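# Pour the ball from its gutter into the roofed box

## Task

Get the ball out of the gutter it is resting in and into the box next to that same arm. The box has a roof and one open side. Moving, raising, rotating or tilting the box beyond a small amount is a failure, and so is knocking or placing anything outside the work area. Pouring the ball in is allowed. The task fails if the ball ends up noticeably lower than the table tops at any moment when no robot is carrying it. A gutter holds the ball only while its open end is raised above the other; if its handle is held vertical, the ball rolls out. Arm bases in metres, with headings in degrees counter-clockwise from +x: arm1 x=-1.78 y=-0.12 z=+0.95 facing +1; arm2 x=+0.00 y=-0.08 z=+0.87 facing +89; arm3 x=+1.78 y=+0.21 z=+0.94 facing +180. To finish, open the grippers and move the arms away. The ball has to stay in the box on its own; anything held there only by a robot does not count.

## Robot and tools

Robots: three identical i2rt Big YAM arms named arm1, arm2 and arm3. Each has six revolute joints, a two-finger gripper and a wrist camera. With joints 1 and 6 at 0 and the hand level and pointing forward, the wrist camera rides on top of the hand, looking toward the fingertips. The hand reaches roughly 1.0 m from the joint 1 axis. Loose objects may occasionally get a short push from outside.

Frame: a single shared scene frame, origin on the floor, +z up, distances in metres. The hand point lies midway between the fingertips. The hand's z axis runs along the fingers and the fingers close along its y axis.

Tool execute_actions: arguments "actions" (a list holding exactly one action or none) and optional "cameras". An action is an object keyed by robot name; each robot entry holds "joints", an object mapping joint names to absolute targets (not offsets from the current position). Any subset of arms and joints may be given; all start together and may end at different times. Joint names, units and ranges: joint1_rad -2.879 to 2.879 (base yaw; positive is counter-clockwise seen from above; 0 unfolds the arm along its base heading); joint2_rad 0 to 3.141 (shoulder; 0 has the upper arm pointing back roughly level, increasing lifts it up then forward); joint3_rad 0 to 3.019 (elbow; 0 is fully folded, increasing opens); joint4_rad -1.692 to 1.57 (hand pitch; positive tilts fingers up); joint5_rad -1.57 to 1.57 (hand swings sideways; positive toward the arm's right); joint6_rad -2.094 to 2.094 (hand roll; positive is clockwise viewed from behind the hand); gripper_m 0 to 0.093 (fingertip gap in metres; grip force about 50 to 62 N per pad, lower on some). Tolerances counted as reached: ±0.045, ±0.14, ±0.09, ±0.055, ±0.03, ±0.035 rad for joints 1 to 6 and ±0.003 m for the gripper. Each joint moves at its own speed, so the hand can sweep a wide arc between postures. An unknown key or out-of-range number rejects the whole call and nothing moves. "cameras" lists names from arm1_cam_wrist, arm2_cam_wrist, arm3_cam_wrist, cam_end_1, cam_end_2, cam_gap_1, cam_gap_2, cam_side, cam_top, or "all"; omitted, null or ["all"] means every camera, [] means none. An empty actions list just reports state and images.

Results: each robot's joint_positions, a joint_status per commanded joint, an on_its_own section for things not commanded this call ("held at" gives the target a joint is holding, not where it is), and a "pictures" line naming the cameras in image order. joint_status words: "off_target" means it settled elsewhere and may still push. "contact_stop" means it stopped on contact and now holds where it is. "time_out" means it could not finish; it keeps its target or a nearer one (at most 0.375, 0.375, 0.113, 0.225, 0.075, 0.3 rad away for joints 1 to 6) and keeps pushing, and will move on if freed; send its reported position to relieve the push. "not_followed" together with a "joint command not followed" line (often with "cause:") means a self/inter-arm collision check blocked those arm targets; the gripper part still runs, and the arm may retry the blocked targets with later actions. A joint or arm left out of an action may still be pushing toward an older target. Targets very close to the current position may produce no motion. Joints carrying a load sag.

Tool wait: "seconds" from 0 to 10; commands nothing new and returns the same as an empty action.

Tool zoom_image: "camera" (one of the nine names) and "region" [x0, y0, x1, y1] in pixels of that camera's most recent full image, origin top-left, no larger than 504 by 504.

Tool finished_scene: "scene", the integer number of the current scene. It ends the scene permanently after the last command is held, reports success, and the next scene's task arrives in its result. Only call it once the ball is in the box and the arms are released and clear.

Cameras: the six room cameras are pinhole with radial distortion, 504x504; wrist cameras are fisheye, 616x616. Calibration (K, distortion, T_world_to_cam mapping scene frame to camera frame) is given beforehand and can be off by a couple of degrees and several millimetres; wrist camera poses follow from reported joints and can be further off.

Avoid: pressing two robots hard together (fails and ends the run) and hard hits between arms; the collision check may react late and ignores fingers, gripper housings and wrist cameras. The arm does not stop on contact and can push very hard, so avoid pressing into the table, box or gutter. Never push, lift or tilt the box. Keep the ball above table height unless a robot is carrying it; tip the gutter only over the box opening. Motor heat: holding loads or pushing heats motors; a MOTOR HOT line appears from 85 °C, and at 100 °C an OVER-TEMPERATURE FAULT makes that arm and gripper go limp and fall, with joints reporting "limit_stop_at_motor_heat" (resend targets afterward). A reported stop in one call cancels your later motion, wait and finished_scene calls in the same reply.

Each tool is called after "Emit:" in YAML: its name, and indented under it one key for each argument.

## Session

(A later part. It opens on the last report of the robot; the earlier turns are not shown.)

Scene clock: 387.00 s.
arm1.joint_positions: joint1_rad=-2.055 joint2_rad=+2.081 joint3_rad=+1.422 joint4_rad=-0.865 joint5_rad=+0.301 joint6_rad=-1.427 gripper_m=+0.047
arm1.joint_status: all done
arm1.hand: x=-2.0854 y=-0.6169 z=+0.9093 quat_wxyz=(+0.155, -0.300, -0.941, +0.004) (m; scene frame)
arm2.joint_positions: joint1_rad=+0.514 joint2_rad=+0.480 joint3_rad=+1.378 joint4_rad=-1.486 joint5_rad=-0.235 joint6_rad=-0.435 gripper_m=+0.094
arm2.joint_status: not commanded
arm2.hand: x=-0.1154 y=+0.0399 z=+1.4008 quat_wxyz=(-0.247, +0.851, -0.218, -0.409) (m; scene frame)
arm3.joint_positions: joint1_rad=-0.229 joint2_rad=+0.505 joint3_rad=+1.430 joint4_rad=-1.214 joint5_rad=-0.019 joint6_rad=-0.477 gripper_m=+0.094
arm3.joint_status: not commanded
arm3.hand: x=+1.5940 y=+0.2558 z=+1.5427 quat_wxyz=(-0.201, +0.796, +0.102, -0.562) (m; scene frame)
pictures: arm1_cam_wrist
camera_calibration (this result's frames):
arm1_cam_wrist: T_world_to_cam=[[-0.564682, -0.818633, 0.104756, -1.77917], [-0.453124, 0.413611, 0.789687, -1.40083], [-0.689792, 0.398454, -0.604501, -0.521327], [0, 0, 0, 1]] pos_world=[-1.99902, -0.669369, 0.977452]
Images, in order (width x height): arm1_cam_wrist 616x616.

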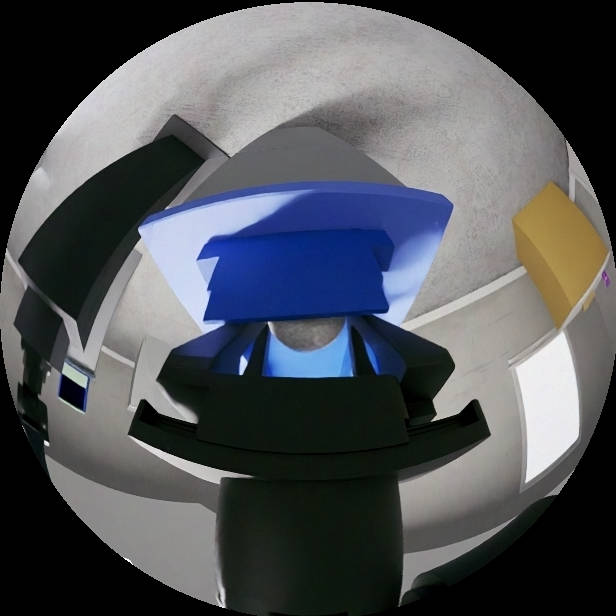

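Emit:
zoom_image:
  camera: "arm1_cam_wrist"
  region: [240, 270, 380, 390]

Region (240, 270, 380, 390) of arm1_cam_wrist's 616x616 image, scaled by 3.600, with more detail than that image has; it fills the top 432 rows of this view, and the rest is white.

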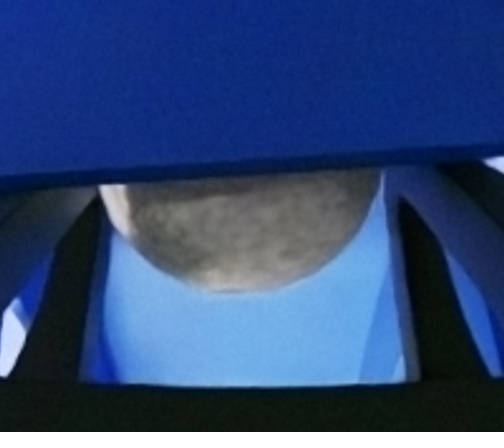

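Emit:
execute_actions:
  actions:
    - {"arm1":{"joints":{"joint3_rad":1.398,"joint4_rad":-0.825}}}
  cameras: ["arm1_cam_wrist"]

Emit:
zoom_image:
  camera: "arm1_cam_wrist"
  region: [240, 270, 380, 390]

Scene clock: 400.17 s.
arm1.joint_positions: joint1_rad=-2.058 joint2_rad=+2.081 joint3_rad=+1.404 joint4_rad=-0.838 joint5_rad=+0.304 joint6_rad=-1.429 gripper_m=+0.047
arm1.joint_status: all done
arm1.hand: x=-2.0867 y=-0.6136 z=+0.9041 quat_wxyz=(+0.157, -0.301, -0.941, +0.007) (m; scene frame)
arm2.joint_positions: joint1_rad=+0.514 joint2_rad=+0.480 joint3_rad=+1.378 joint4_rad=-1.486 joint5_rad=-0.235 joint6_rad=-0.435 gripper_m=+0.094
arm2.joint_status: not commanded
arm2.hand: x=-0.1154 y=+0.0399 z=+1.4008 quat_wxyz=(-0.247, +0.851, -0.218, -0.409) (m; scene frame)
arm3.joint_positions: joint1_rad=-0.229 joint2_rad=+0.505 joint3_rad=+1.430 joint4_rad=-1.214 joint5_rad=-0.019 joint6_rad=-0.477 gripper_m=+0.094
arm3.joint_status: not commanded
arm3.hand: x=+1.5940 y=+0.2558 z=+1.5427 quat_wxyz=(-0.201, +0.796, +0.102, -0.562) (m; scene frame)
pictures: arm1_cam_wrist
camera_calibration (this result's frames):
arm1_cam_wrist: T_world_to_cam=[[-0.565439, -0.816946, 0.113486, -1.78515], [-0.447433, 0.41941, 0.789873, -1.38337], [-0.69288, 0.395847, -0.602679, -0.536423], [0, 0, 0, 1]] pos_world=[-2.00004, -0.665833, 0.971984]
Images, in order (width x height): arm1_cam_wrist 616x616.

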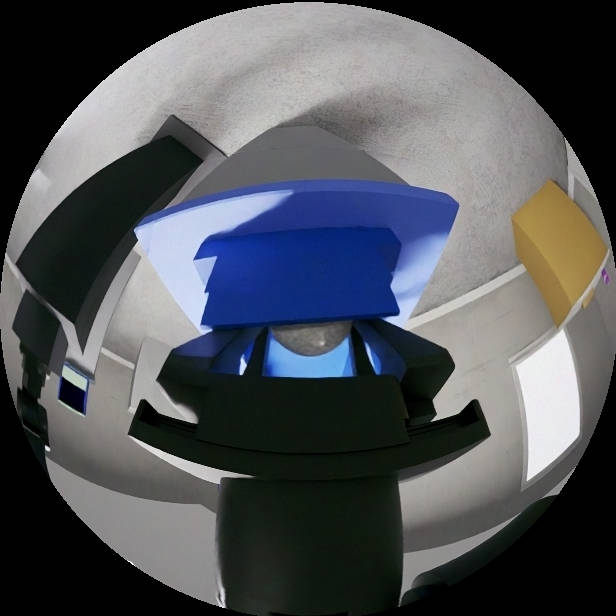

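Region (240, 270, 380, 390) of arm1_cam_wrist's 616x616 image, scaled by 3.600, with more detail than that image has; it fills the top 432 rows of this view, and the rest is white.

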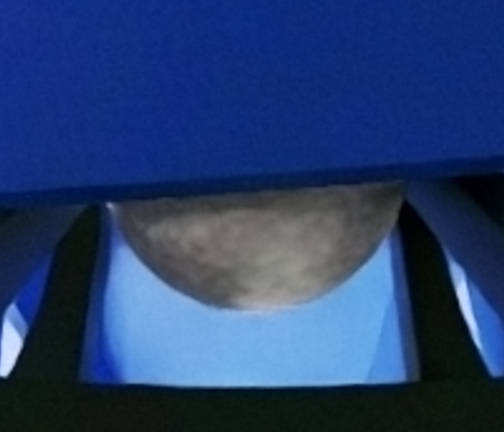

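Good. Grip.

Emit:
execute_actions:
  actions:
    - {"arm1":{"joints":{"joint2_rad":2.085,"gripper_m":0.036}}}
  cameras: ["arm1_cam_wrist"]

Scene clock: 410.00 s.
arm1.joint_positions: joint1_rad=-2.058 joint2_rad=+2.081 joint3_rad=+1.403 joint4_rad=-0.837 joint5_rad=+0.304 joint6_rad=-1.429 gripper_m=+0.040
arm1.joint_status: gripper_m off_target (ended at +0.040, target +0.036); the others done
arm1.hand: x=-2.0866 y=-0.6135 z=+0.9039 quat_wxyz=(+0.157, -0.301, -0.941, +0.007) (m; scene frame)
arm2.joint_positions: joint1_rad=+0.514 joint2_rad=+0.480 joint3_rad=+1.378 joint4_rad=-1.486 joint5_rad=-0.235 joint6_rad=-0.435 gripper_m=+0.094
arm2.joint_status: not commanded
arm2.hand: x=-0.1154 y=+0.0399 z=+1.4008 quat_wxyz=(-0.247, +0.851, -0.218, -0.409) (m; scene frame)
arm3.joint_positions: joint1_rad=-0.229 joint2_rad=+0.505 joint3_rad=+1.430 joint4_rad=-1.214 joint5_rad=-0.019 joint6_rad=-0.477 gripper_m=+0.094
arm3.joint_status: not commanded
arm3.hand: x=+1.5940 y=+0.2558 z=+1.5427 quat_wxyz=(-0.201, +0.796, +0.102, -0.562) (m; scene frame)
pictures: arm1_cam_wrist
camera_calibration (this result's frames):
arm1_cam_wrist: T_world_to_cam=[[-0.565439, -0.816946, 0.113486, -1.78495], [-0.447433, 0.41941, 0.789873, -1.38322], [-0.69288, 0.395847, -0.602679, -0.536569], [0, 0, 0, 1]] pos_world=[-1.99996, -0.665671, 0.971755]
Images, in order (width x height): arm1_cam_wrist 616x616.

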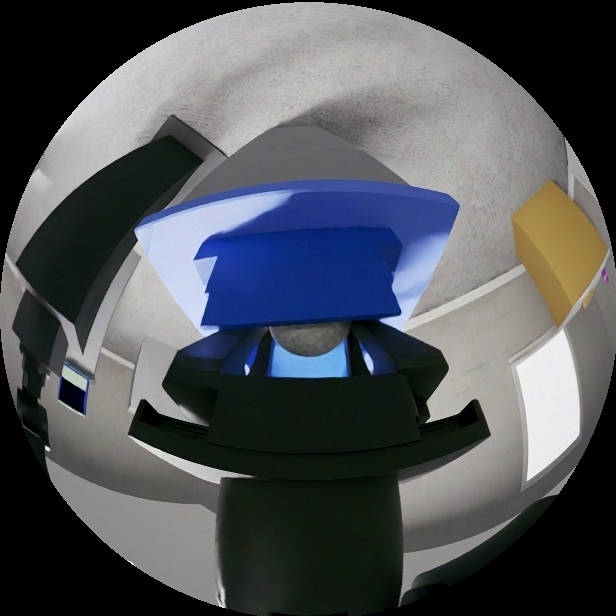

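Emit:
zoom_image:
  camera: "arm1_cam_wrist"
  region: [240, 270, 380, 390]

Region (240, 270, 380, 390) of arm1_cam_wrist's 616x616 image, scaled by 3.600, with more detail than that image has; it fills the top 432 rows of this view, and the rest is white.

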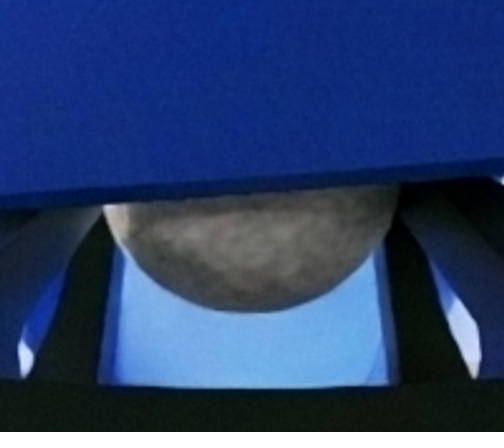

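Emit:
execute_actions:
  actions:
    - {"arm1":{"joints":{"joint2_rad":1.97,"joint3_rad":1.455,"joint4_rad":-0.98,"gripper_m":0.034}}}
  cameras: ["arm1_cam_wrist","cam_end_1"]

Scene clock: 432.67 s.
arm1.joint_positions: joint1_rad=-2.058 joint2_rad=+1.983 joint3_rad=+1.421 joint4_rad=-0.971 joint5_rad=+0.302 joint6_rad=-1.429 gripper_m=+0.040
arm1.joint_status: gripper_m off_target (ended at +0.040, target +0.034); the others done
arm1.hand: x=-2.0820 y=-0.6055 z=+0.9621 quat_wxyz=(+0.154, -0.300, -0.941, -0.001) (m; scene frame)
arm2.joint_positions: joint1_rad=+0.514 joint2_rad=+0.480 joint3_rad=+1.378 joint4_rad=-1.486 joint5_rad=-0.235 joint6_rad=-0.435 gripper_m=+0.094
arm2.joint_status: not commanded
arm2.hand: x=-0.1154 y=+0.0399 z=+1.4008 quat_wxyz=(-0.247, +0.851, -0.218, -0.409) (m; scene frame)
arm3.joint_positions: joint1_rad=-0.229 joint2_rad=+0.505 joint3_rad=+1.430 joint4_rad=-1.214 joint5_rad=-0.019 joint6_rad=-0.477 gripper_m=+0.094
arm3.joint_status: not commanded
arm3.hand: x=+1.5940 y=+0.2558 z=+1.5427 quat_wxyz=(-0.201, +0.796, +0.102, -0.562) (m; scene frame)
pictures: arm1_cam_wrist, cam_end_1
camera_calibration (this result's frames):
arm1_cam_wrist: T_world_to_cam=[[-0.566415, -0.818517, 0.09594, -1.76851], [-0.455045, 0.407684, 0.791661, -1.45517], [-0.687101, 0.404752, -0.603381, -0.483295], [0, 0, 0, 1]] pos_world=[-1.99595, -0.658687, 1.03006]
Images, in order (width x height): arm1_cam_wrist 616x616, cam_end_1 504x504.

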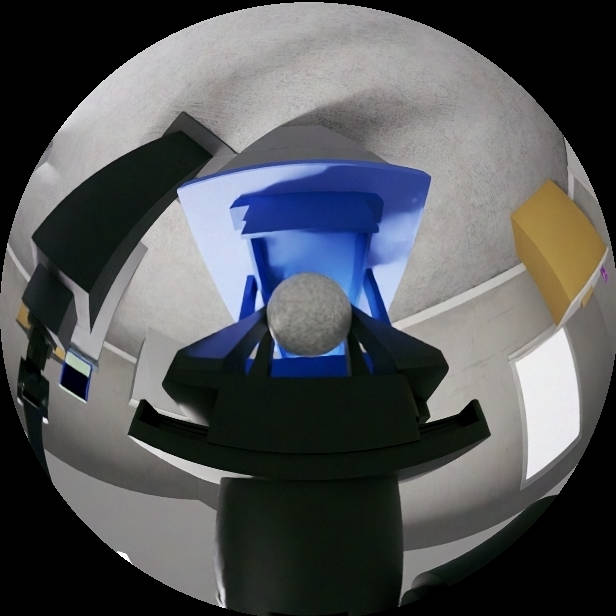

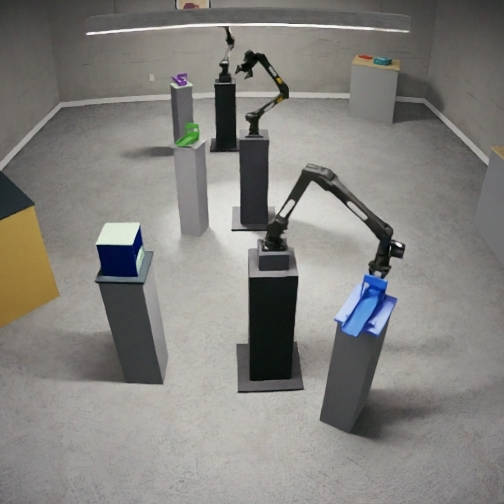

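Emit:
execute_actions:
  actions:
    - {"arm1":{"joints":{"joint1_rad":1.625,"joint2_rad":1.5,"joint3_rad":0.65,"joint4_rad":0.9,"joint5_rad":0.1,"joint6_rad":0.0}}}
  cameras: ["arm1_cam_wrist","cam_end_1","cam_side"]

Scene clock: 555.50 s.
arm1.joint_positions: joint1_rad=+1.630 joint2_rad=+1.503 joint3_rad=+0.653 joint4_rad=+0.879 joint5_rad=+0.099 joint6_rad=-0.017 gripper_m=+0.040
arm1.joint_status: all done
arm1.hand: x=-1.8054 y=+0.4408 z=+1.1764 quat_wxyz=(-0.512, +0.491, -0.498, -0.499) (m; scene frame)
arm2.joint_positions: joint1_rad=+0.514 joint2_rad=+0.480 joint3_rad=+1.378 joint4_rad=-1.486 joint5_rad=-0.235 joint6_rad=-0.435 gripper_m=+0.094
arm2.joint_status: not commanded
arm2.hand: x=-0.1154 y=+0.0399 z=+1.4008 quat_wxyz=(-0.247, +0.851, -0.218, -0.409) (m; scene frame)
arm3.joint_positions: joint1_rad=-0.229 joint2_rad=+0.505 joint3_rad=+1.430 joint4_rad=-1.214 joint5_rad=-0.019 joint6_rad=-0.477 gripper_m=+0.094
arm3.joint_status: not commanded
arm3.hand: x=+1.5940 y=+0.2558 z=+1.5427 quat_wxyz=(-0.201, +0.796, +0.102, -0.562) (m; scene frame)
pictures: arm1_cam_wrist, cam_end_1, cam_side
camera_calibration (this result's frames):
arm1_cam_wrist: T_world_to_cam=[[0.999713, -0.0238719, 0.00212761, 1.81154], [-0.0117623, -0.566051, -0.824286, 1.20497], [0.0208816, 0.824025, -0.566169, 0.462161], [0, 0, 0, 1]] pos_world=[-1.8065, 0.344488, 1.25105]
Images, in order (width x height): arm1_cam_wrist 616x616, cam_end_1 504x504, cam_side 504x504.

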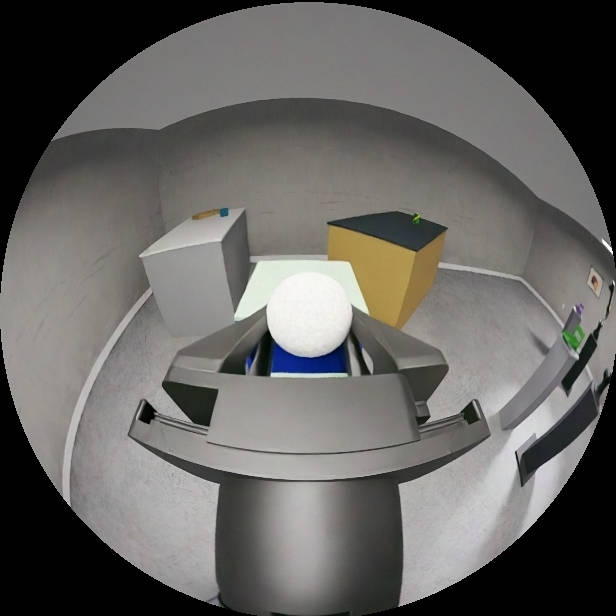

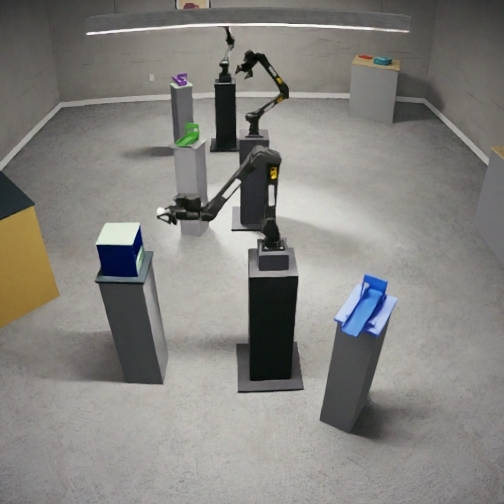

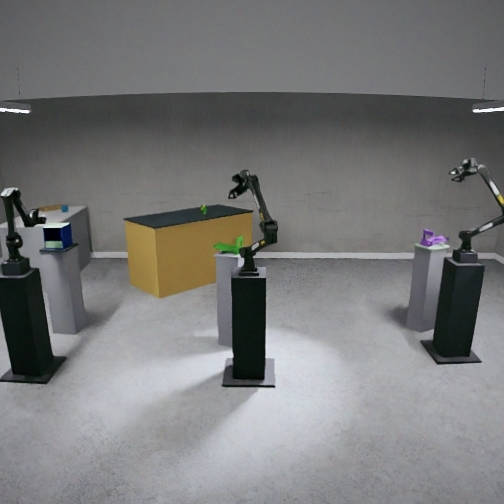

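Emit:
zoom_image:
  camera: "arm1_cam_wrist"
  region: [210, 240, 410, 400]

Region (210, 240, 410, 400) of arm1_cam_wrist's 616x616 image, scaled by 2.520, with more detail than that image has; it fills the top 403 rows of this view, and the rest is white.

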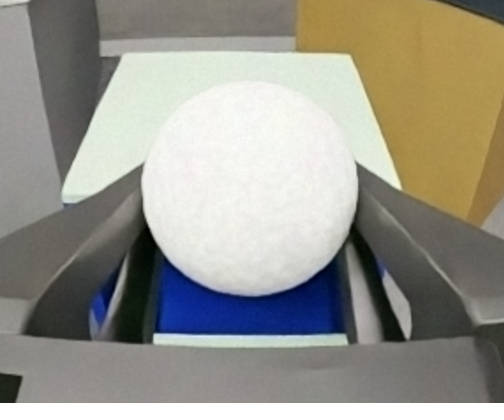

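Emit:
execute_actions:
  actions:
    - {"arm1":{"joints":{"joint2_rad":1.972,"joint3_rad":0.75,"joint4_rad":1.255}}}
  cameras: ["arm1_cam_wrist","cam_end_1","cam_side"]

Scene clock: 596.43 s.
arm1.joint_positions: joint1_rad=+1.630 joint2_rad=+1.972 joint3_rad=+0.733 joint4_rad=+1.234 joint5_rad=+0.099 joint6_rad=-0.016 gripper_m=+0.040
arm1.joint_status: all done
arm1.hand: x=-1.8097 y=+0.4804 z=+1.0335 quat_wxyz=(-0.504, +0.500, -0.506, -0.490) (m; scene frame)
arm2.joint_positions: joint1_rad=+0.514 joint2_rad=+0.480 joint3_rad=+1.378 joint4_rad=-1.486 joint5_rad=-0.235 joint6_rad=-0.435 gripper_m=+0.094
arm2.joint_status: not commanded
arm2.hand: x=-0.1154 y=+0.0399 z=+1.4008 quat_wxyz=(-0.247, +0.851, -0.218, -0.409) (m; scene frame)
arm3.joint_positions: joint1_rad=-0.229 joint2_rad=+0.505 joint3_rad=+1.430 joint4_rad=-1.214 joint5_rad=-0.019 joint6_rad=-0.477 gripper_m=+0.094
arm3.joint_status: not commanded
arm3.hand: x=+1.5940 y=+0.2558 z=+1.5427 quat_wxyz=(-0.201, +0.796, +0.102, -0.562) (m; scene frame)
pictures: arm1_cam_wrist, cam_end_1, cam_side
camera_calibration (this result's frames):
arm1_cam_wrist: T_world_to_cam=[[0.999711, -0.0234599, 0.00520144, 1.8138], [-0.00973507, -0.593309, -0.804916, 1.10631], [0.0219693, 0.804633, -0.593366, 0.38806], [0, 0, 0, 1]] pos_world=[-1.81103, 0.386693, 1.11132]
Images, in order (width x height): arm1_cam_wrist 616x616, cam_end_1 504x504, cam_side 504x504.

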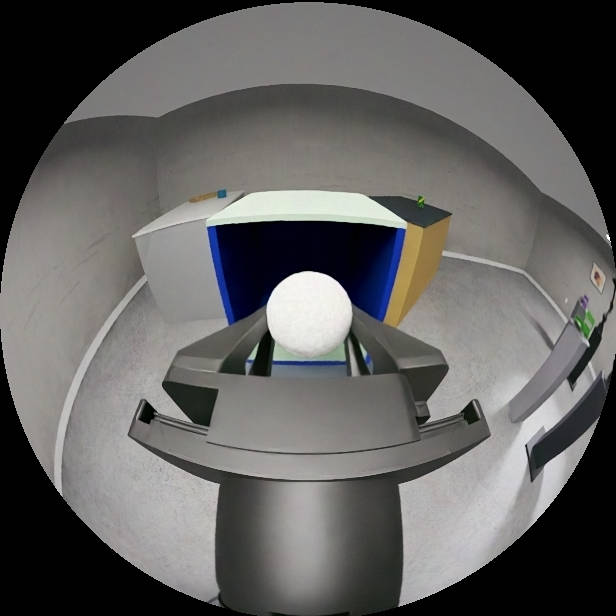

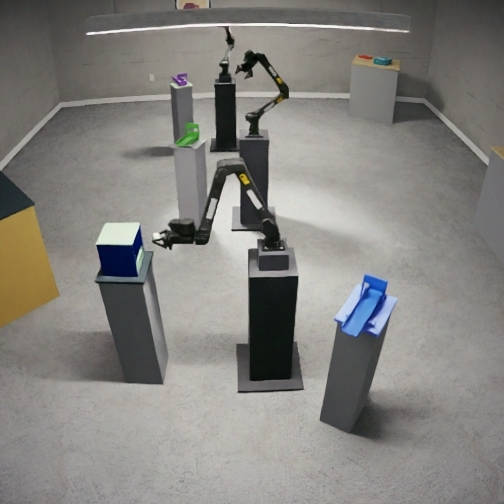

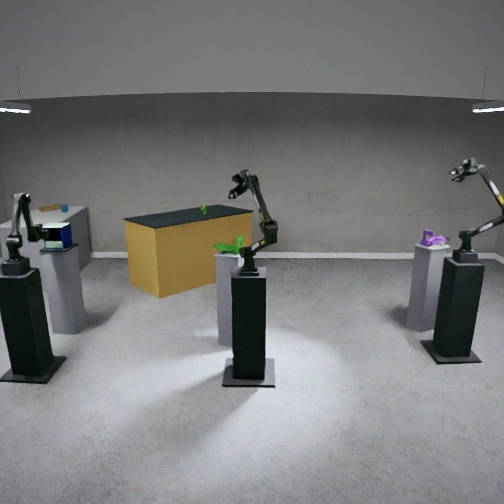

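Emit:
zoom_image:
  camera: "arm1_cam_wrist"
  region: [190, 170, 430, 390]

Emit:
zoom_image:
  camera: "cam_end_1"
  region: [85, 200, 205, 290]

Region (190, 170, 430, 390) of arm1_cam_wrist's 616x616 image, scaled by 2.100, with more detail than that image has; it fills the top 462 rows of this view, and the rest is white.

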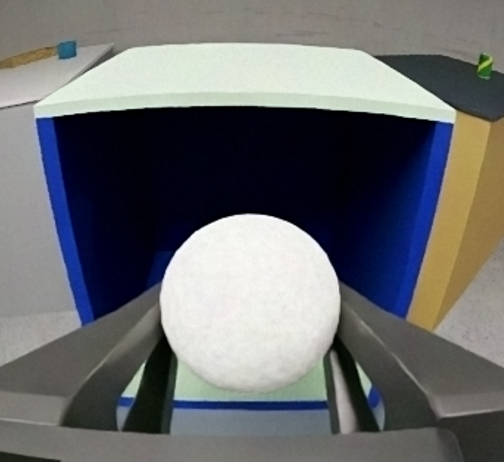

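Region (85, 200, 205, 290) of cam_end_1's 504x504 image, scaled by 4.200, with more detail than that image has; it fills the top 378 rows of this view, and the rest is white.

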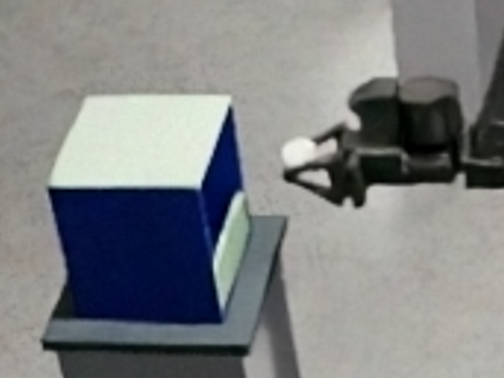

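Emit:
execute_actions:
  actions:
    - {"arm1":{"joints":{"joint2_rad":2.196,"joint3_rad":0.975}}}
  cameras: ["arm1_cam_wrist","cam_end_1"]

Scene clock: 673.63 s.
arm1.joint_positions: joint1_rad=+1.630 joint2_rad=+2.187 joint3_rad=+0.948 joint4_rad=+1.239 joint5_rad=+0.099 joint6_rad=-0.016 gripper_m=+0.040
arm1.joint_status: all done
arm1.hand: x=-1.8152 y=+0.5439 z=+0.9818 quat_wxyz=(-0.505, +0.499, -0.504, -0.491) (m; scene frame)
arm2.joint_positions: joint1_rad=+0.514 joint2_rad=+0.480 joint3_rad=+1.378 joint4_rad=-1.486 joint5_rad=-0.235 joint6_rad=-0.435 gripper_m=+0.094
arm2.joint_status: not commanded
arm2.hand: x=-0.1154 y=+0.0399 z=+1.4008 quat_wxyz=(-0.247, +0.851, -0.218, -0.409) (m; scene frame)
arm3.joint_positions: joint1_rad=-0.229 joint2_rad=+0.505 joint3_rad=+1.430 joint4_rad=-1.214 joint5_rad=-0.019 joint6_rad=-0.477 gripper_m=+0.094
arm3.joint_status: not commanded
arm3.hand: x=+1.5940 y=+0.2558 z=+1.5427 quat_wxyz=(-0.201, +0.796, +0.102, -0.562) (m; scene frame)
pictures: arm1_cam_wrist, cam_end_1
camera_calibration (this result's frames):
arm1_cam_wrist: T_world_to_cam=[[0.999712, -0.0235268, 0.00469189, 1.82159], [-0.0100775, -0.589323, -0.807835, 1.10244], [0.0217708, 0.807555, -0.58939, 0.300618], [0, 0, 0, 1]] pos_world=[-1.8165, 0.449782, 1.05922]
Images, in order (width x height): arm1_cam_wrist 616x616, cam_end_1 504x504.

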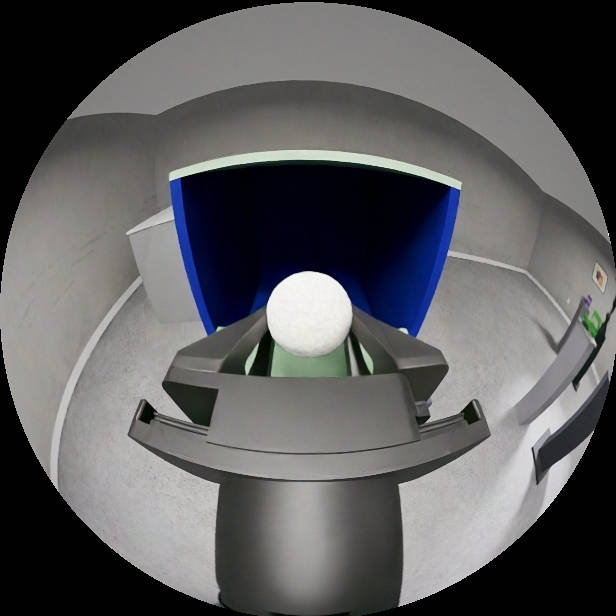

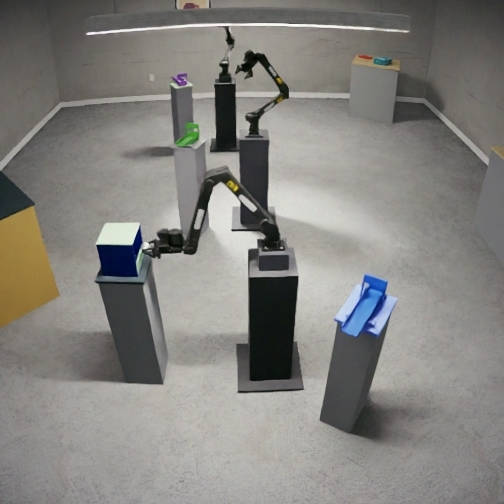

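Emit:
zoom_image:
  camera: "cam_end_1"
  region: [95, 210, 195, 285]

Emit:
zoom_image:
  camera: "arm1_cam_wrist"
  region: [150, 130, 480, 400]

Region (95, 210, 195, 285) of cam_end_1's 504x504 image, scaled by 5.040, with more detail than that image has; it fills the top 378 rows of this view, and the rest is white.

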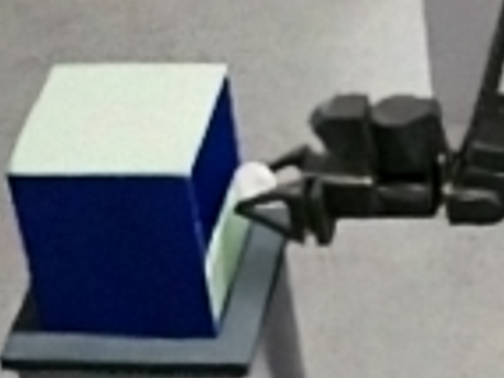

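Region (150, 130, 480, 400) of arm1_cam_wrist's 616x616 image, scaled by 1.527, with more detail than that image has; it fills the top 412 rows of this view, and the rest is white.

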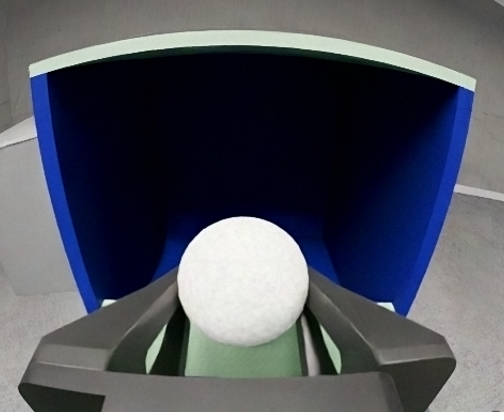

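Emit:
execute_actions:
  actions:
    - {"arm1":{"joints":{"joint3_rad":1.168,"joint4_rad":1.065}}}
  cameras: ["arm1_cam_wrist","cam_end_1"]

Scene clock: 712.23 s.
arm1.joint_positions: joint1_rad=+1.630 joint2_rad=+2.187 joint3_rad=+1.147 joint4_rad=+1.072 joint5_rad=+0.099 joint6_rad=-0.016 gripper_m=+0.040
arm1.joint_status: all done
arm1.hand: x=-1.8204 y=+0.6126 z=+1.0207 quat_wxyz=(-0.512, +0.490, -0.497, -0.500) (m; scene frame)
arm2.joint_positions: joint1_rad=+0.514 joint2_rad=+0.480 joint3_rad=+1.378 joint4_rad=-1.486 joint5_rad=-0.235 joint6_rad=-0.435 gripper_m=+0.094
arm2.joint_status: not commanded
arm2.hand: x=-0.1154 y=+0.0399 z=+1.4008 quat_wxyz=(-0.247, +0.851, -0.218, -0.409) (m; scene frame)
arm3.joint_positions: joint1_rad=-0.229 joint2_rad=+0.505 joint3_rad=+1.430 joint4_rad=-1.214 joint5_rad=-0.019 joint6_rad=-0.477 gripper_m=+0.094
arm3.joint_status: not commanded
arm3.hand: x=+1.5940 y=+0.2558 z=+1.5427 quat_wxyz=(-0.201, +0.796, +0.102, -0.562) (m; scene frame)
pictures: arm1_cam_wrist, cam_end_1
camera_calibration (this result's frames):
arm1_cam_wrist: T_world_to_cam=[[0.999713, -0.0238909, 0.00147083, 1.83166], [-0.0122598, -0.563848, -0.825787, 1.17298], [0.0205581, 0.825533, -0.56398, 0.229022], [0, 0, 0, 1]] pos_world=[-1.82147, 0.51608, 1.0951]
Images, in order (width x height): arm1_cam_wrist 616x616, cam_end_1 504x504.

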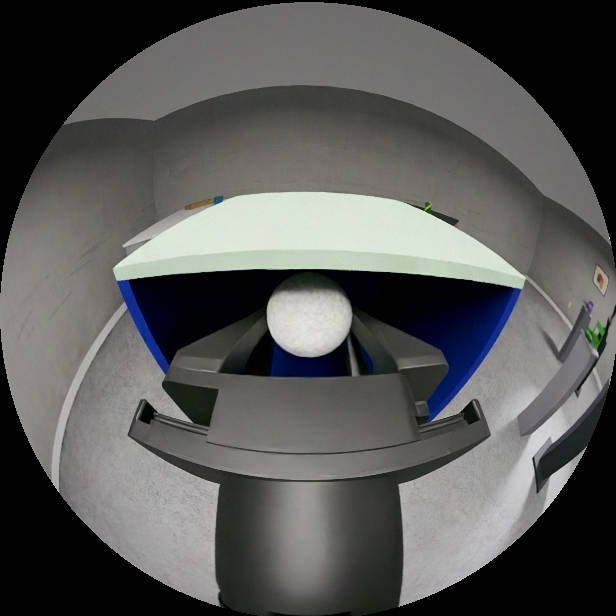

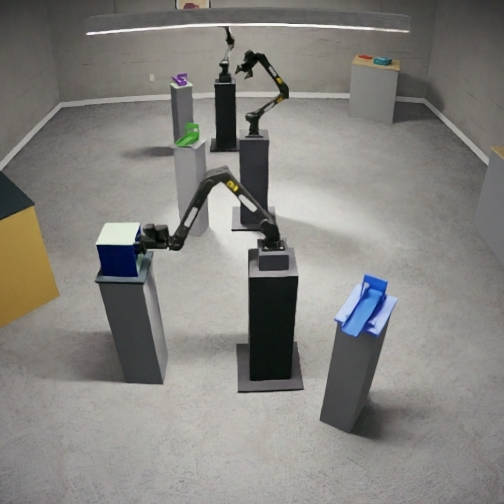

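Emit:
execute_actions:
  actions:
    - {"arm1":{"joints":{"joint4_rad":0.905}}}
  cameras: ["arm1_cam_wrist","cam_end_1"]

Emit:
zoom_image:
  camera: "cam_end_1"
  region: [95, 210, 195, 285]

Scene clock: 719.30 s.
arm1.joint_positions: joint1_rad=+1.630 joint2_rad=+2.187 joint3_rad=+1.147 joint4_rad=+0.913 joint5_rad=+0.099 joint6_rad=-0.016 gripper_m=+0.040
arm1.joint_status: all done
arm1.hand: x=-1.8205 y=+0.6104 z=+0.9818 quat_wxyz=(-0.474, +0.533, -0.532, -0.456) (m; scene frame)
arm2.joint_positions: joint1_rad=+0.514 joint2_rad=+0.480 joint3_rad=+1.378 joint4_rad=-1.486 joint5_rad=-0.235 joint6_rad=-0.435 gripper_m=+0.094
arm2.joint_status: not commanded
arm2.hand: x=-0.1154 y=+0.0399 z=+1.4008 quat_wxyz=(-0.247, +0.851, -0.218, -0.409) (m; scene frame)
arm3.joint_positions: joint1_rad=-0.229 joint2_rad=+0.505 joint3_rad=+1.430 joint4_rad=-1.214 joint5_rad=-0.019 joint6_rad=-0.477 gripper_m=+0.094
arm3.joint_status: not commanded
arm3.hand: x=+1.5940 y=+0.2558 z=+1.5427 quat_wxyz=(-0.201, +0.796, +0.102, -0.562) (m; scene frame)
pictures: arm1_cam_wrist, cam_end_1
camera_calibration (this result's frames):
arm1_cam_wrist: T_world_to_cam=[[0.999623, -0.0210035, 0.0176833, 1.81399], [-0.00158743, -0.687188, -0.726478, 1.13686], [0.0274104, 0.726176, -0.686962, 0.402758], [0, 0, 0, 1]] pos_world=[-1.82254, 0.526863, 1.07051]
Images, in order (width x height): arm1_cam_wrist 616x616, cam_end_1 504x504.

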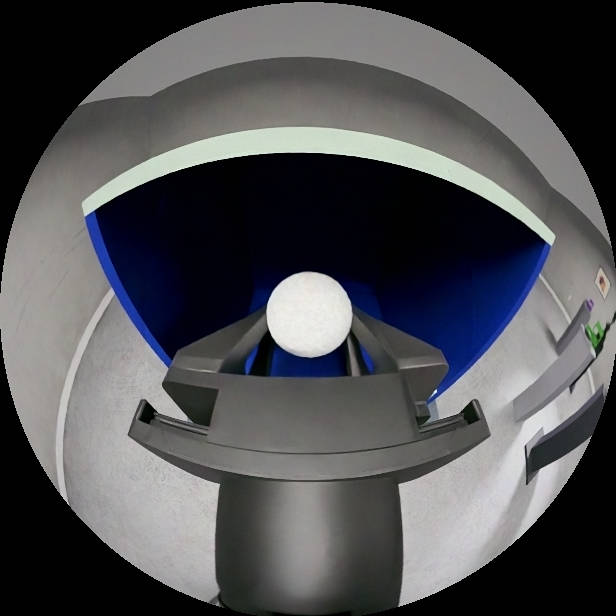

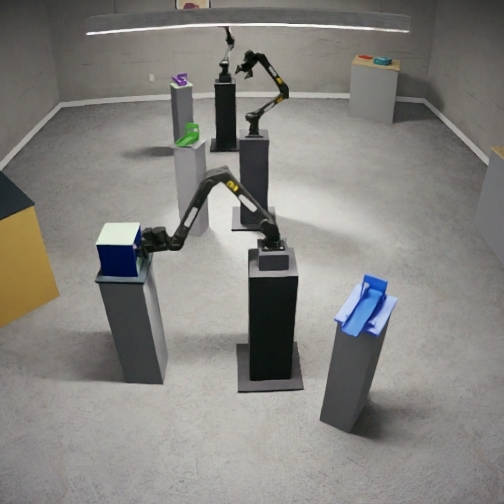

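Region (95, 210, 195, 285) of cam_end_1's 504x504 image, scaled by 5.040, with more detail than that image has; it fills the top 378 rows of this view, and the rest is white.

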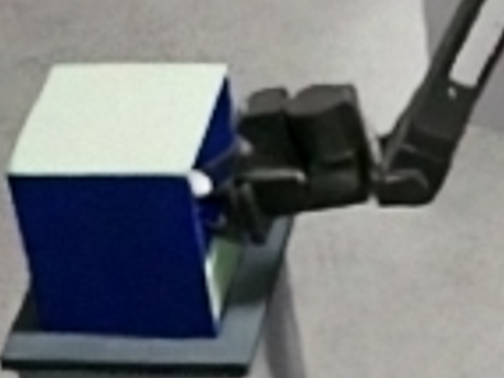

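Emit:
execute_actions:
  actions:
    - {"arm1":{"joints":{"gripper_m":0.056}}}
  cameras: ["arm1_cam_wrist","cam_end_1"]

Scene clock: 731.57 s.
arm1.joint_positions: joint1_rad=+1.630 joint2_rad=+2.187 joint3_rad=+1.147 joint4_rad=+0.913 joint5_rad=+0.099 joint6_rad=-0.016 gripper_m=+0.056
arm1.joint_status: all done
arm1.hand: x=-1.8205 y=+0.6104 z=+0.9818 quat_wxyz=(-0.474, +0.533, -0.532, -0.456) (m; scene frame)
arm2.joint_positions: joint1_rad=+0.514 joint2_rad=+0.480 joint3_rad=+1.378 joint4_rad=-1.486 joint5_rad=-0.235 joint6_rad=-0.435 gripper_m=+0.094
arm2.joint_status: not commanded
arm2.hand: x=-0.1154 y=+0.0399 z=+1.4008 quat_wxyz=(-0.247, +0.851, -0.218, -0.409) (m; scene frame)
arm3.joint_positions: joint1_rad=-0.229 joint2_rad=+0.505 joint3_rad=+1.430 joint4_rad=-1.214 joint5_rad=-0.019 joint6_rad=-0.477 gripper_m=+0.094
arm3.joint_status: not commanded
arm3.hand: x=+1.5940 y=+0.2558 z=+1.5427 quat_wxyz=(-0.201, +0.796, +0.102, -0.562) (m; scene frame)
pictures: arm1_cam_wrist, cam_end_1
camera_calibration (this result's frames):
arm1_cam_wrist: T_world_to_cam=[[0.999629, -0.0210547, 0.0173053, 1.8144], [-0.00189713, -0.687182, -0.726482, 1.1363], [0.0271878, 0.72618, -0.686967, 0.402356], [0, 0, 0, 1]] pos_world=[-1.82251, 0.526862, 1.07051]
Images, in order (width x height): arm1_cam_wrist 616x616, cam_end_1 504x504.

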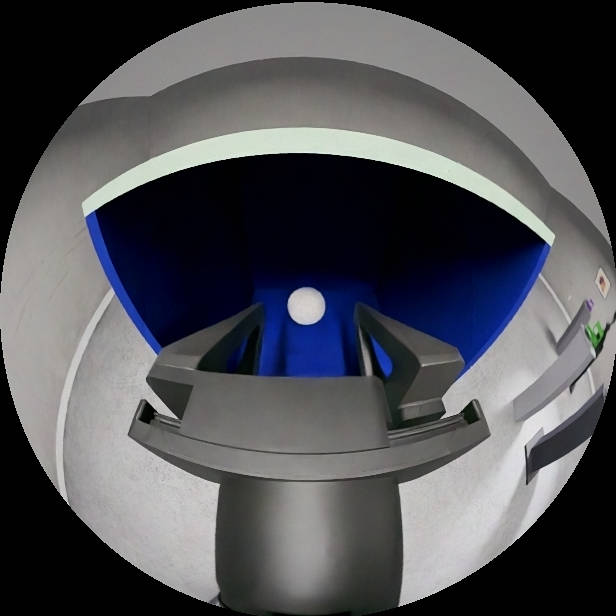

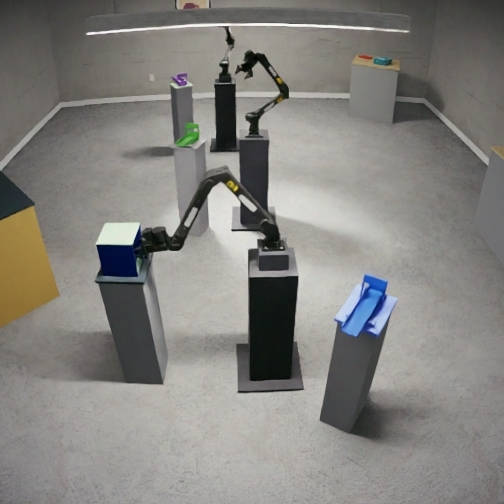

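Emit:
execute_actions:
  actions:
    - {"arm1":{"joints":{"joint4_rad":1.085}}}
  cameras: []

Emit:
execute_actions:
  actions:
    - {"arm1":{"joints":{"joint3_rad":0.935,"joint4_rad":1.27}}}
  cameras: ["arm1_cam_wrist","cam_end_1"]

Scene clock: 773.00 s.
arm1.joint_positions: joint1_rad=+1.630 joint2_rad=+2.187 joint3_rad=+1.147 joint4_rad=+1.066 joint5_rad=+0.099 joint6_rad=-0.016 gripper_m=+0.056
arm1.joint_status: all done
arm1.hand: x=-1.8204 y=+0.6126 z=+1.0194 quat_wxyz=(-0.511, +0.492, -0.499, -0.498) (m; scene frame)
arm2.joint_positions: joint1_rad=+0.514 joint2_rad=+0.480 joint3_rad=+1.378 joint4_rad=-1.486 joint5_rad=-0.235 joint6_rad=-0.435 gripper_m=+0.094
arm2.joint_status: not commanded
arm2.hand: x=-0.1154 y=+0.0399 z=+1.4008 quat_wxyz=(-0.247, +0.851, -0.218, -0.409) (m; scene frame)
arm3.joint_positions: joint1_rad=-0.229 joint2_rad=+0.505 joint3_rad=+1.430 joint4_rad=-1.214 joint5_rad=-0.019 joint6_rad=-0.477 gripper_m=+0.094
arm3.joint_status: not commanded
arm3.hand: x=+1.5940 y=+0.2558 z=+1.5427 quat_wxyz=(-0.201, +0.796, +0.102, -0.562) (m; scene frame)
pictures: none
No camera images: the call's "cameras" was empty. Leave "cameras" out to get every camera's image.

Scene clock: 773.97 s.
arm1.joint_positions: joint1_rad=+1.630 joint2_rad=+2.187 joint3_rad=+0.932 joint4_rad=+1.251 joint5_rad=+0.099 joint6_rad=-0.016 gripper_m=+0.056
arm1.joint_status: all done
arm1.hand: x=-1.8148 y=+0.5378 z=+0.9787 quat_wxyz=(-0.504, +0.500, -0.506, -0.490) (m; scene frame)
arm2.joint_positions: joint1_rad=+0.514 joint2_rad=+0.480 joint3_rad=+1.378 joint4_rad=-1.486 joint5_rad=-0.235 joint6_rad=-0.435 gripper_m=+0.094
arm2.joint_status: not commanded
arm2.hand: x=-0.1154 y=+0.0399 z=+1.4008 quat_wxyz=(-0.247, +0.851, -0.218, -0.409) (m; scene frame)
arm3.joint_positions: joint1_rad=-0.229 joint2_rad=+0.505 joint3_rad=+1.430 joint4_rad=-1.214 joint5_rad=-0.019 joint6_rad=-0.477 gripper_m=+0.094
arm3.joint_status: not commanded
arm3.hand: x=+1.5940 y=+0.2558 z=+1.5427 quat_wxyz=(-0.201, +0.796, +0.102, -0.562) (m; scene frame)
pictures: arm1_cam_wrist, cam_end_1
camera_calibration (this result's frames):
arm1_cam_wrist: T_world_to_cam=[[0.999713, -0.0234696, 0.00478081, 1.82089], [-0.0100711, -0.592997, -0.805141, 1.09569], [0.0217314, 0.804862, -0.593064, 0.308653], [0, 0, 0, 1]] pos_world=[-1.81604, 0.444051, 1.05653]
Images, in order (width x height): arm1_cam_wrist 616x616, cam_end_1 504x504.

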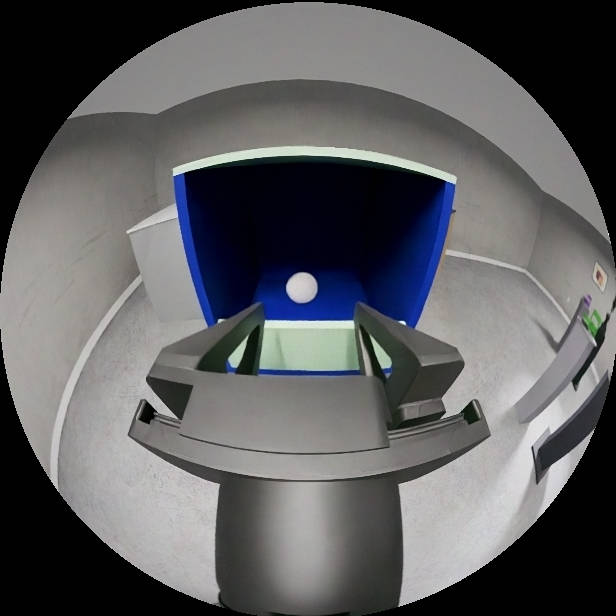

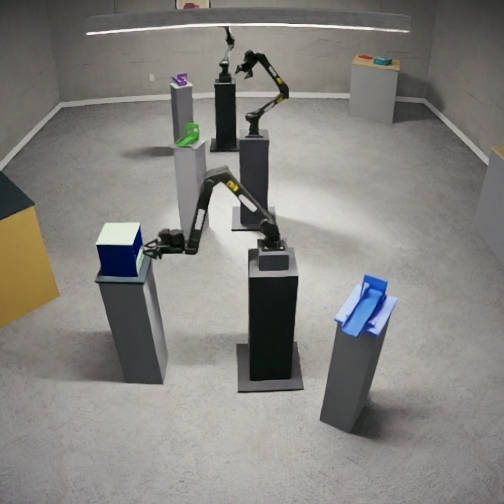

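Out of the box with the ball inside. Now move clear.

Emit:
execute_actions:
  actions:
    - {"arm1":{"joints":{"joint2_rad":1.5,"joint3_rad":0.65,"joint4_rad":0.9}}}
  cameras: ["arm1_cam_wrist","cam_end_1","cam_side"]

Scene clock: 777.90 s.
arm1.joint_positions: joint1_rad=+1.630 joint2_rad=+1.500 joint3_rad=+0.649 joint4_rad=+0.909 joint5_rad=+0.099 joint6_rad=-0.016 gripper_m=+0.056
arm1.joint_status: all done
arm1.hand: x=-1.8052 y=+0.4392 z=+1.1839 quat_wxyz=(-0.518, +0.483, -0.491, -0.507) (m; scene frame)
arm2.joint_positions: joint1_rad=+0.514 joint2_rad=+0.480 joint3_rad=+1.378 joint4_rad=-1.486 joint5_rad=-0.235 joint6_rad=-0.435 gripper_m=+0.094
arm2.joint_status: not commanded
arm2.hand: x=-0.1154 y=+0.0399 z=+1.4008 quat_wxyz=(-0.247, +0.851, -0.218, -0.409) (m; scene frame)
arm3.joint_positions: joint1_rad=-0.229 joint2_rad=+0.505 joint3_rad=+1.430 joint4_rad=-1.214 joint5_rad=-0.019 joint6_rad=-0.477 gripper_m=+0.094
arm3.joint_status: not commanded
arm3.hand: x=+1.5940 y=+0.2558 z=+1.5427 quat_wxyz=(-0.201, +0.796, +0.102, -0.562) (m; scene frame)
pictures: arm1_cam_wrist, cam_end_1, cam_side
camera_calibration (this result's frames):
arm1_cam_wrist: T_world_to_cam=[[0.999708, -0.0241107, -0.00178598, 1.81603], [-0.0145431, -0.540702, -0.841088, 1.21403], [0.0193135, 0.840868, -0.540895, 0.42753], [0, 0, 0, 1]] pos_world=[-1.8061, 0.340719, 1.2556]
Images, in order (width x height): arm1_cam_wrist 616x616, cam_end_1 504x504, cam_side 504x504.

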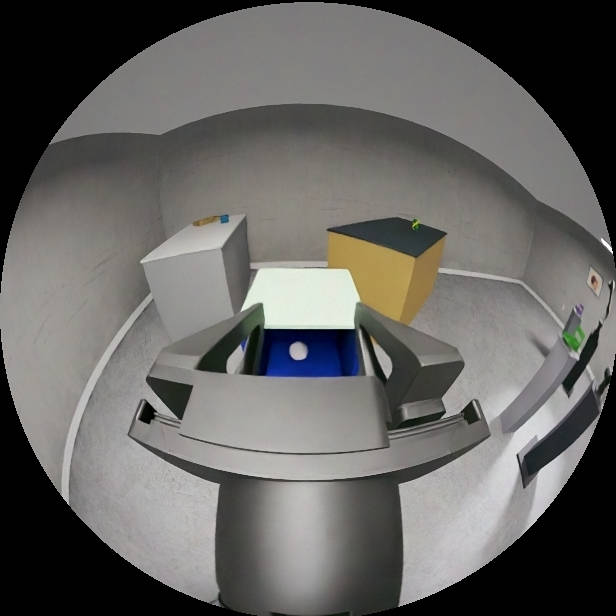

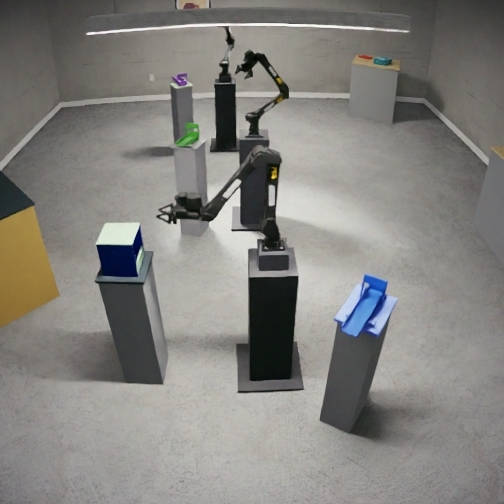

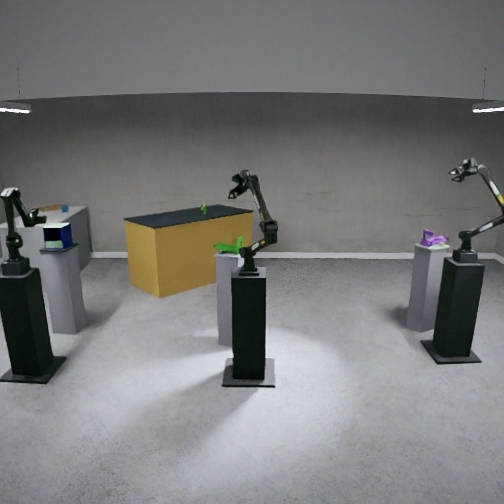

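Emit:
execute_actions:
  actions:
    - {"arm1":{"joints":{"joint1_rad":0.8}}}
  cameras: ["cam_end_1","cam_side"]

Emit:
zoom_image:
  camera: "cam_side"
  region: [20, 200, 100, 280]

Scene clock: 785.77 s.
arm1.joint_positions: joint1_rad=+0.797 joint2_rad=+1.500 joint3_rad=+0.649 joint4_rad=+0.909 joint5_rad=+0.100 joint6_rad=-0.015 gripper_m=+0.056
arm1.joint_status: all done
arm1.hand: x=-1.3823 y=+0.2759 z=+1.1816 quat_wxyz=(-0.679, +0.245, -0.645, -0.251) (m; scene frame)
arm2.joint_positions: joint1_rad=+0.514 joint2_rad=+0.480 joint3_rad=+1.378 joint4_rad=-1.486 joint5_rad=-0.235 joint6_rad=-0.435 gripper_m=+0.094
arm2.joint_status: not commanded
arm2.hand: x=-0.1154 y=+0.0399 z=+1.4008 quat_wxyz=(-0.247, +0.851, -0.218, -0.409) (m; scene frame)
arm3.joint_positions: joint1_rad=-0.229 joint2_rad=+0.505 joint3_rad=+1.430 joint4_rad=-1.214 joint5_rad=-0.019 joint6_rad=-0.477 gripper_m=+0.094
arm3.joint_status: not commanded
arm3.hand: x=+1.5940 y=+0.2558 z=+1.5427 quat_wxyz=(-0.201, +0.796, +0.102, -0.562) (m; scene frame)
pictures: cam_end_1, cam_side
Images, in order (width x height): cam_end_1 504x504, cam_side 504x504.

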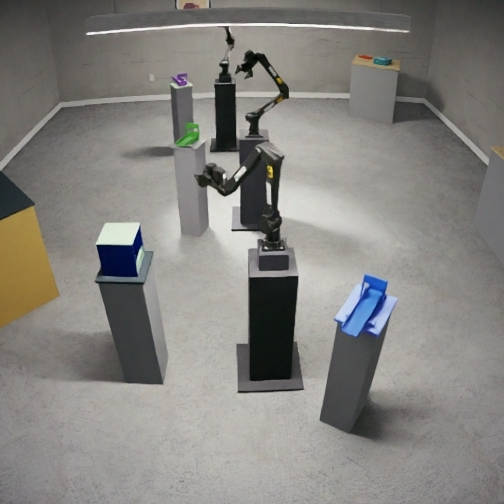

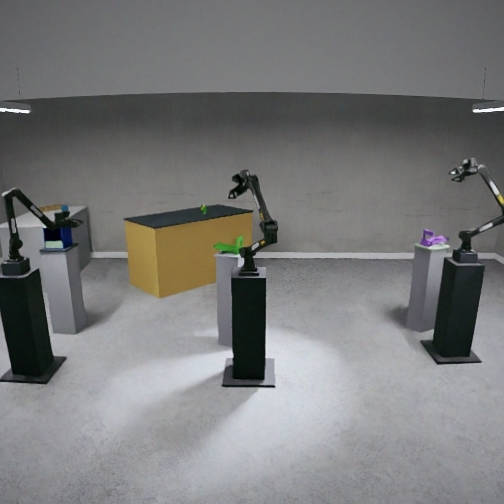

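Region (20, 200, 100, 280) of cam_side's 504x504 image, scaled by 6.300, with more detail than that image has.

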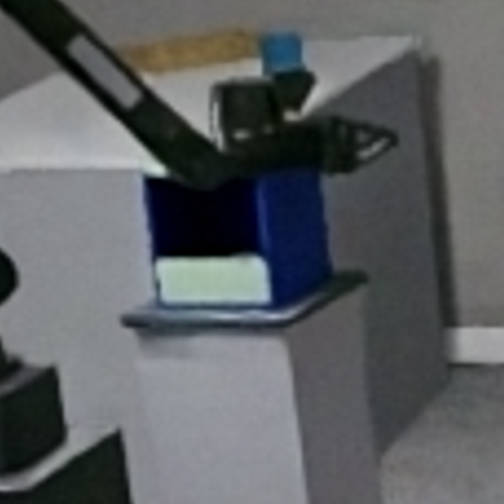

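Emit:
finished_scene:
  scene: 2

The scene is finished: the task was done.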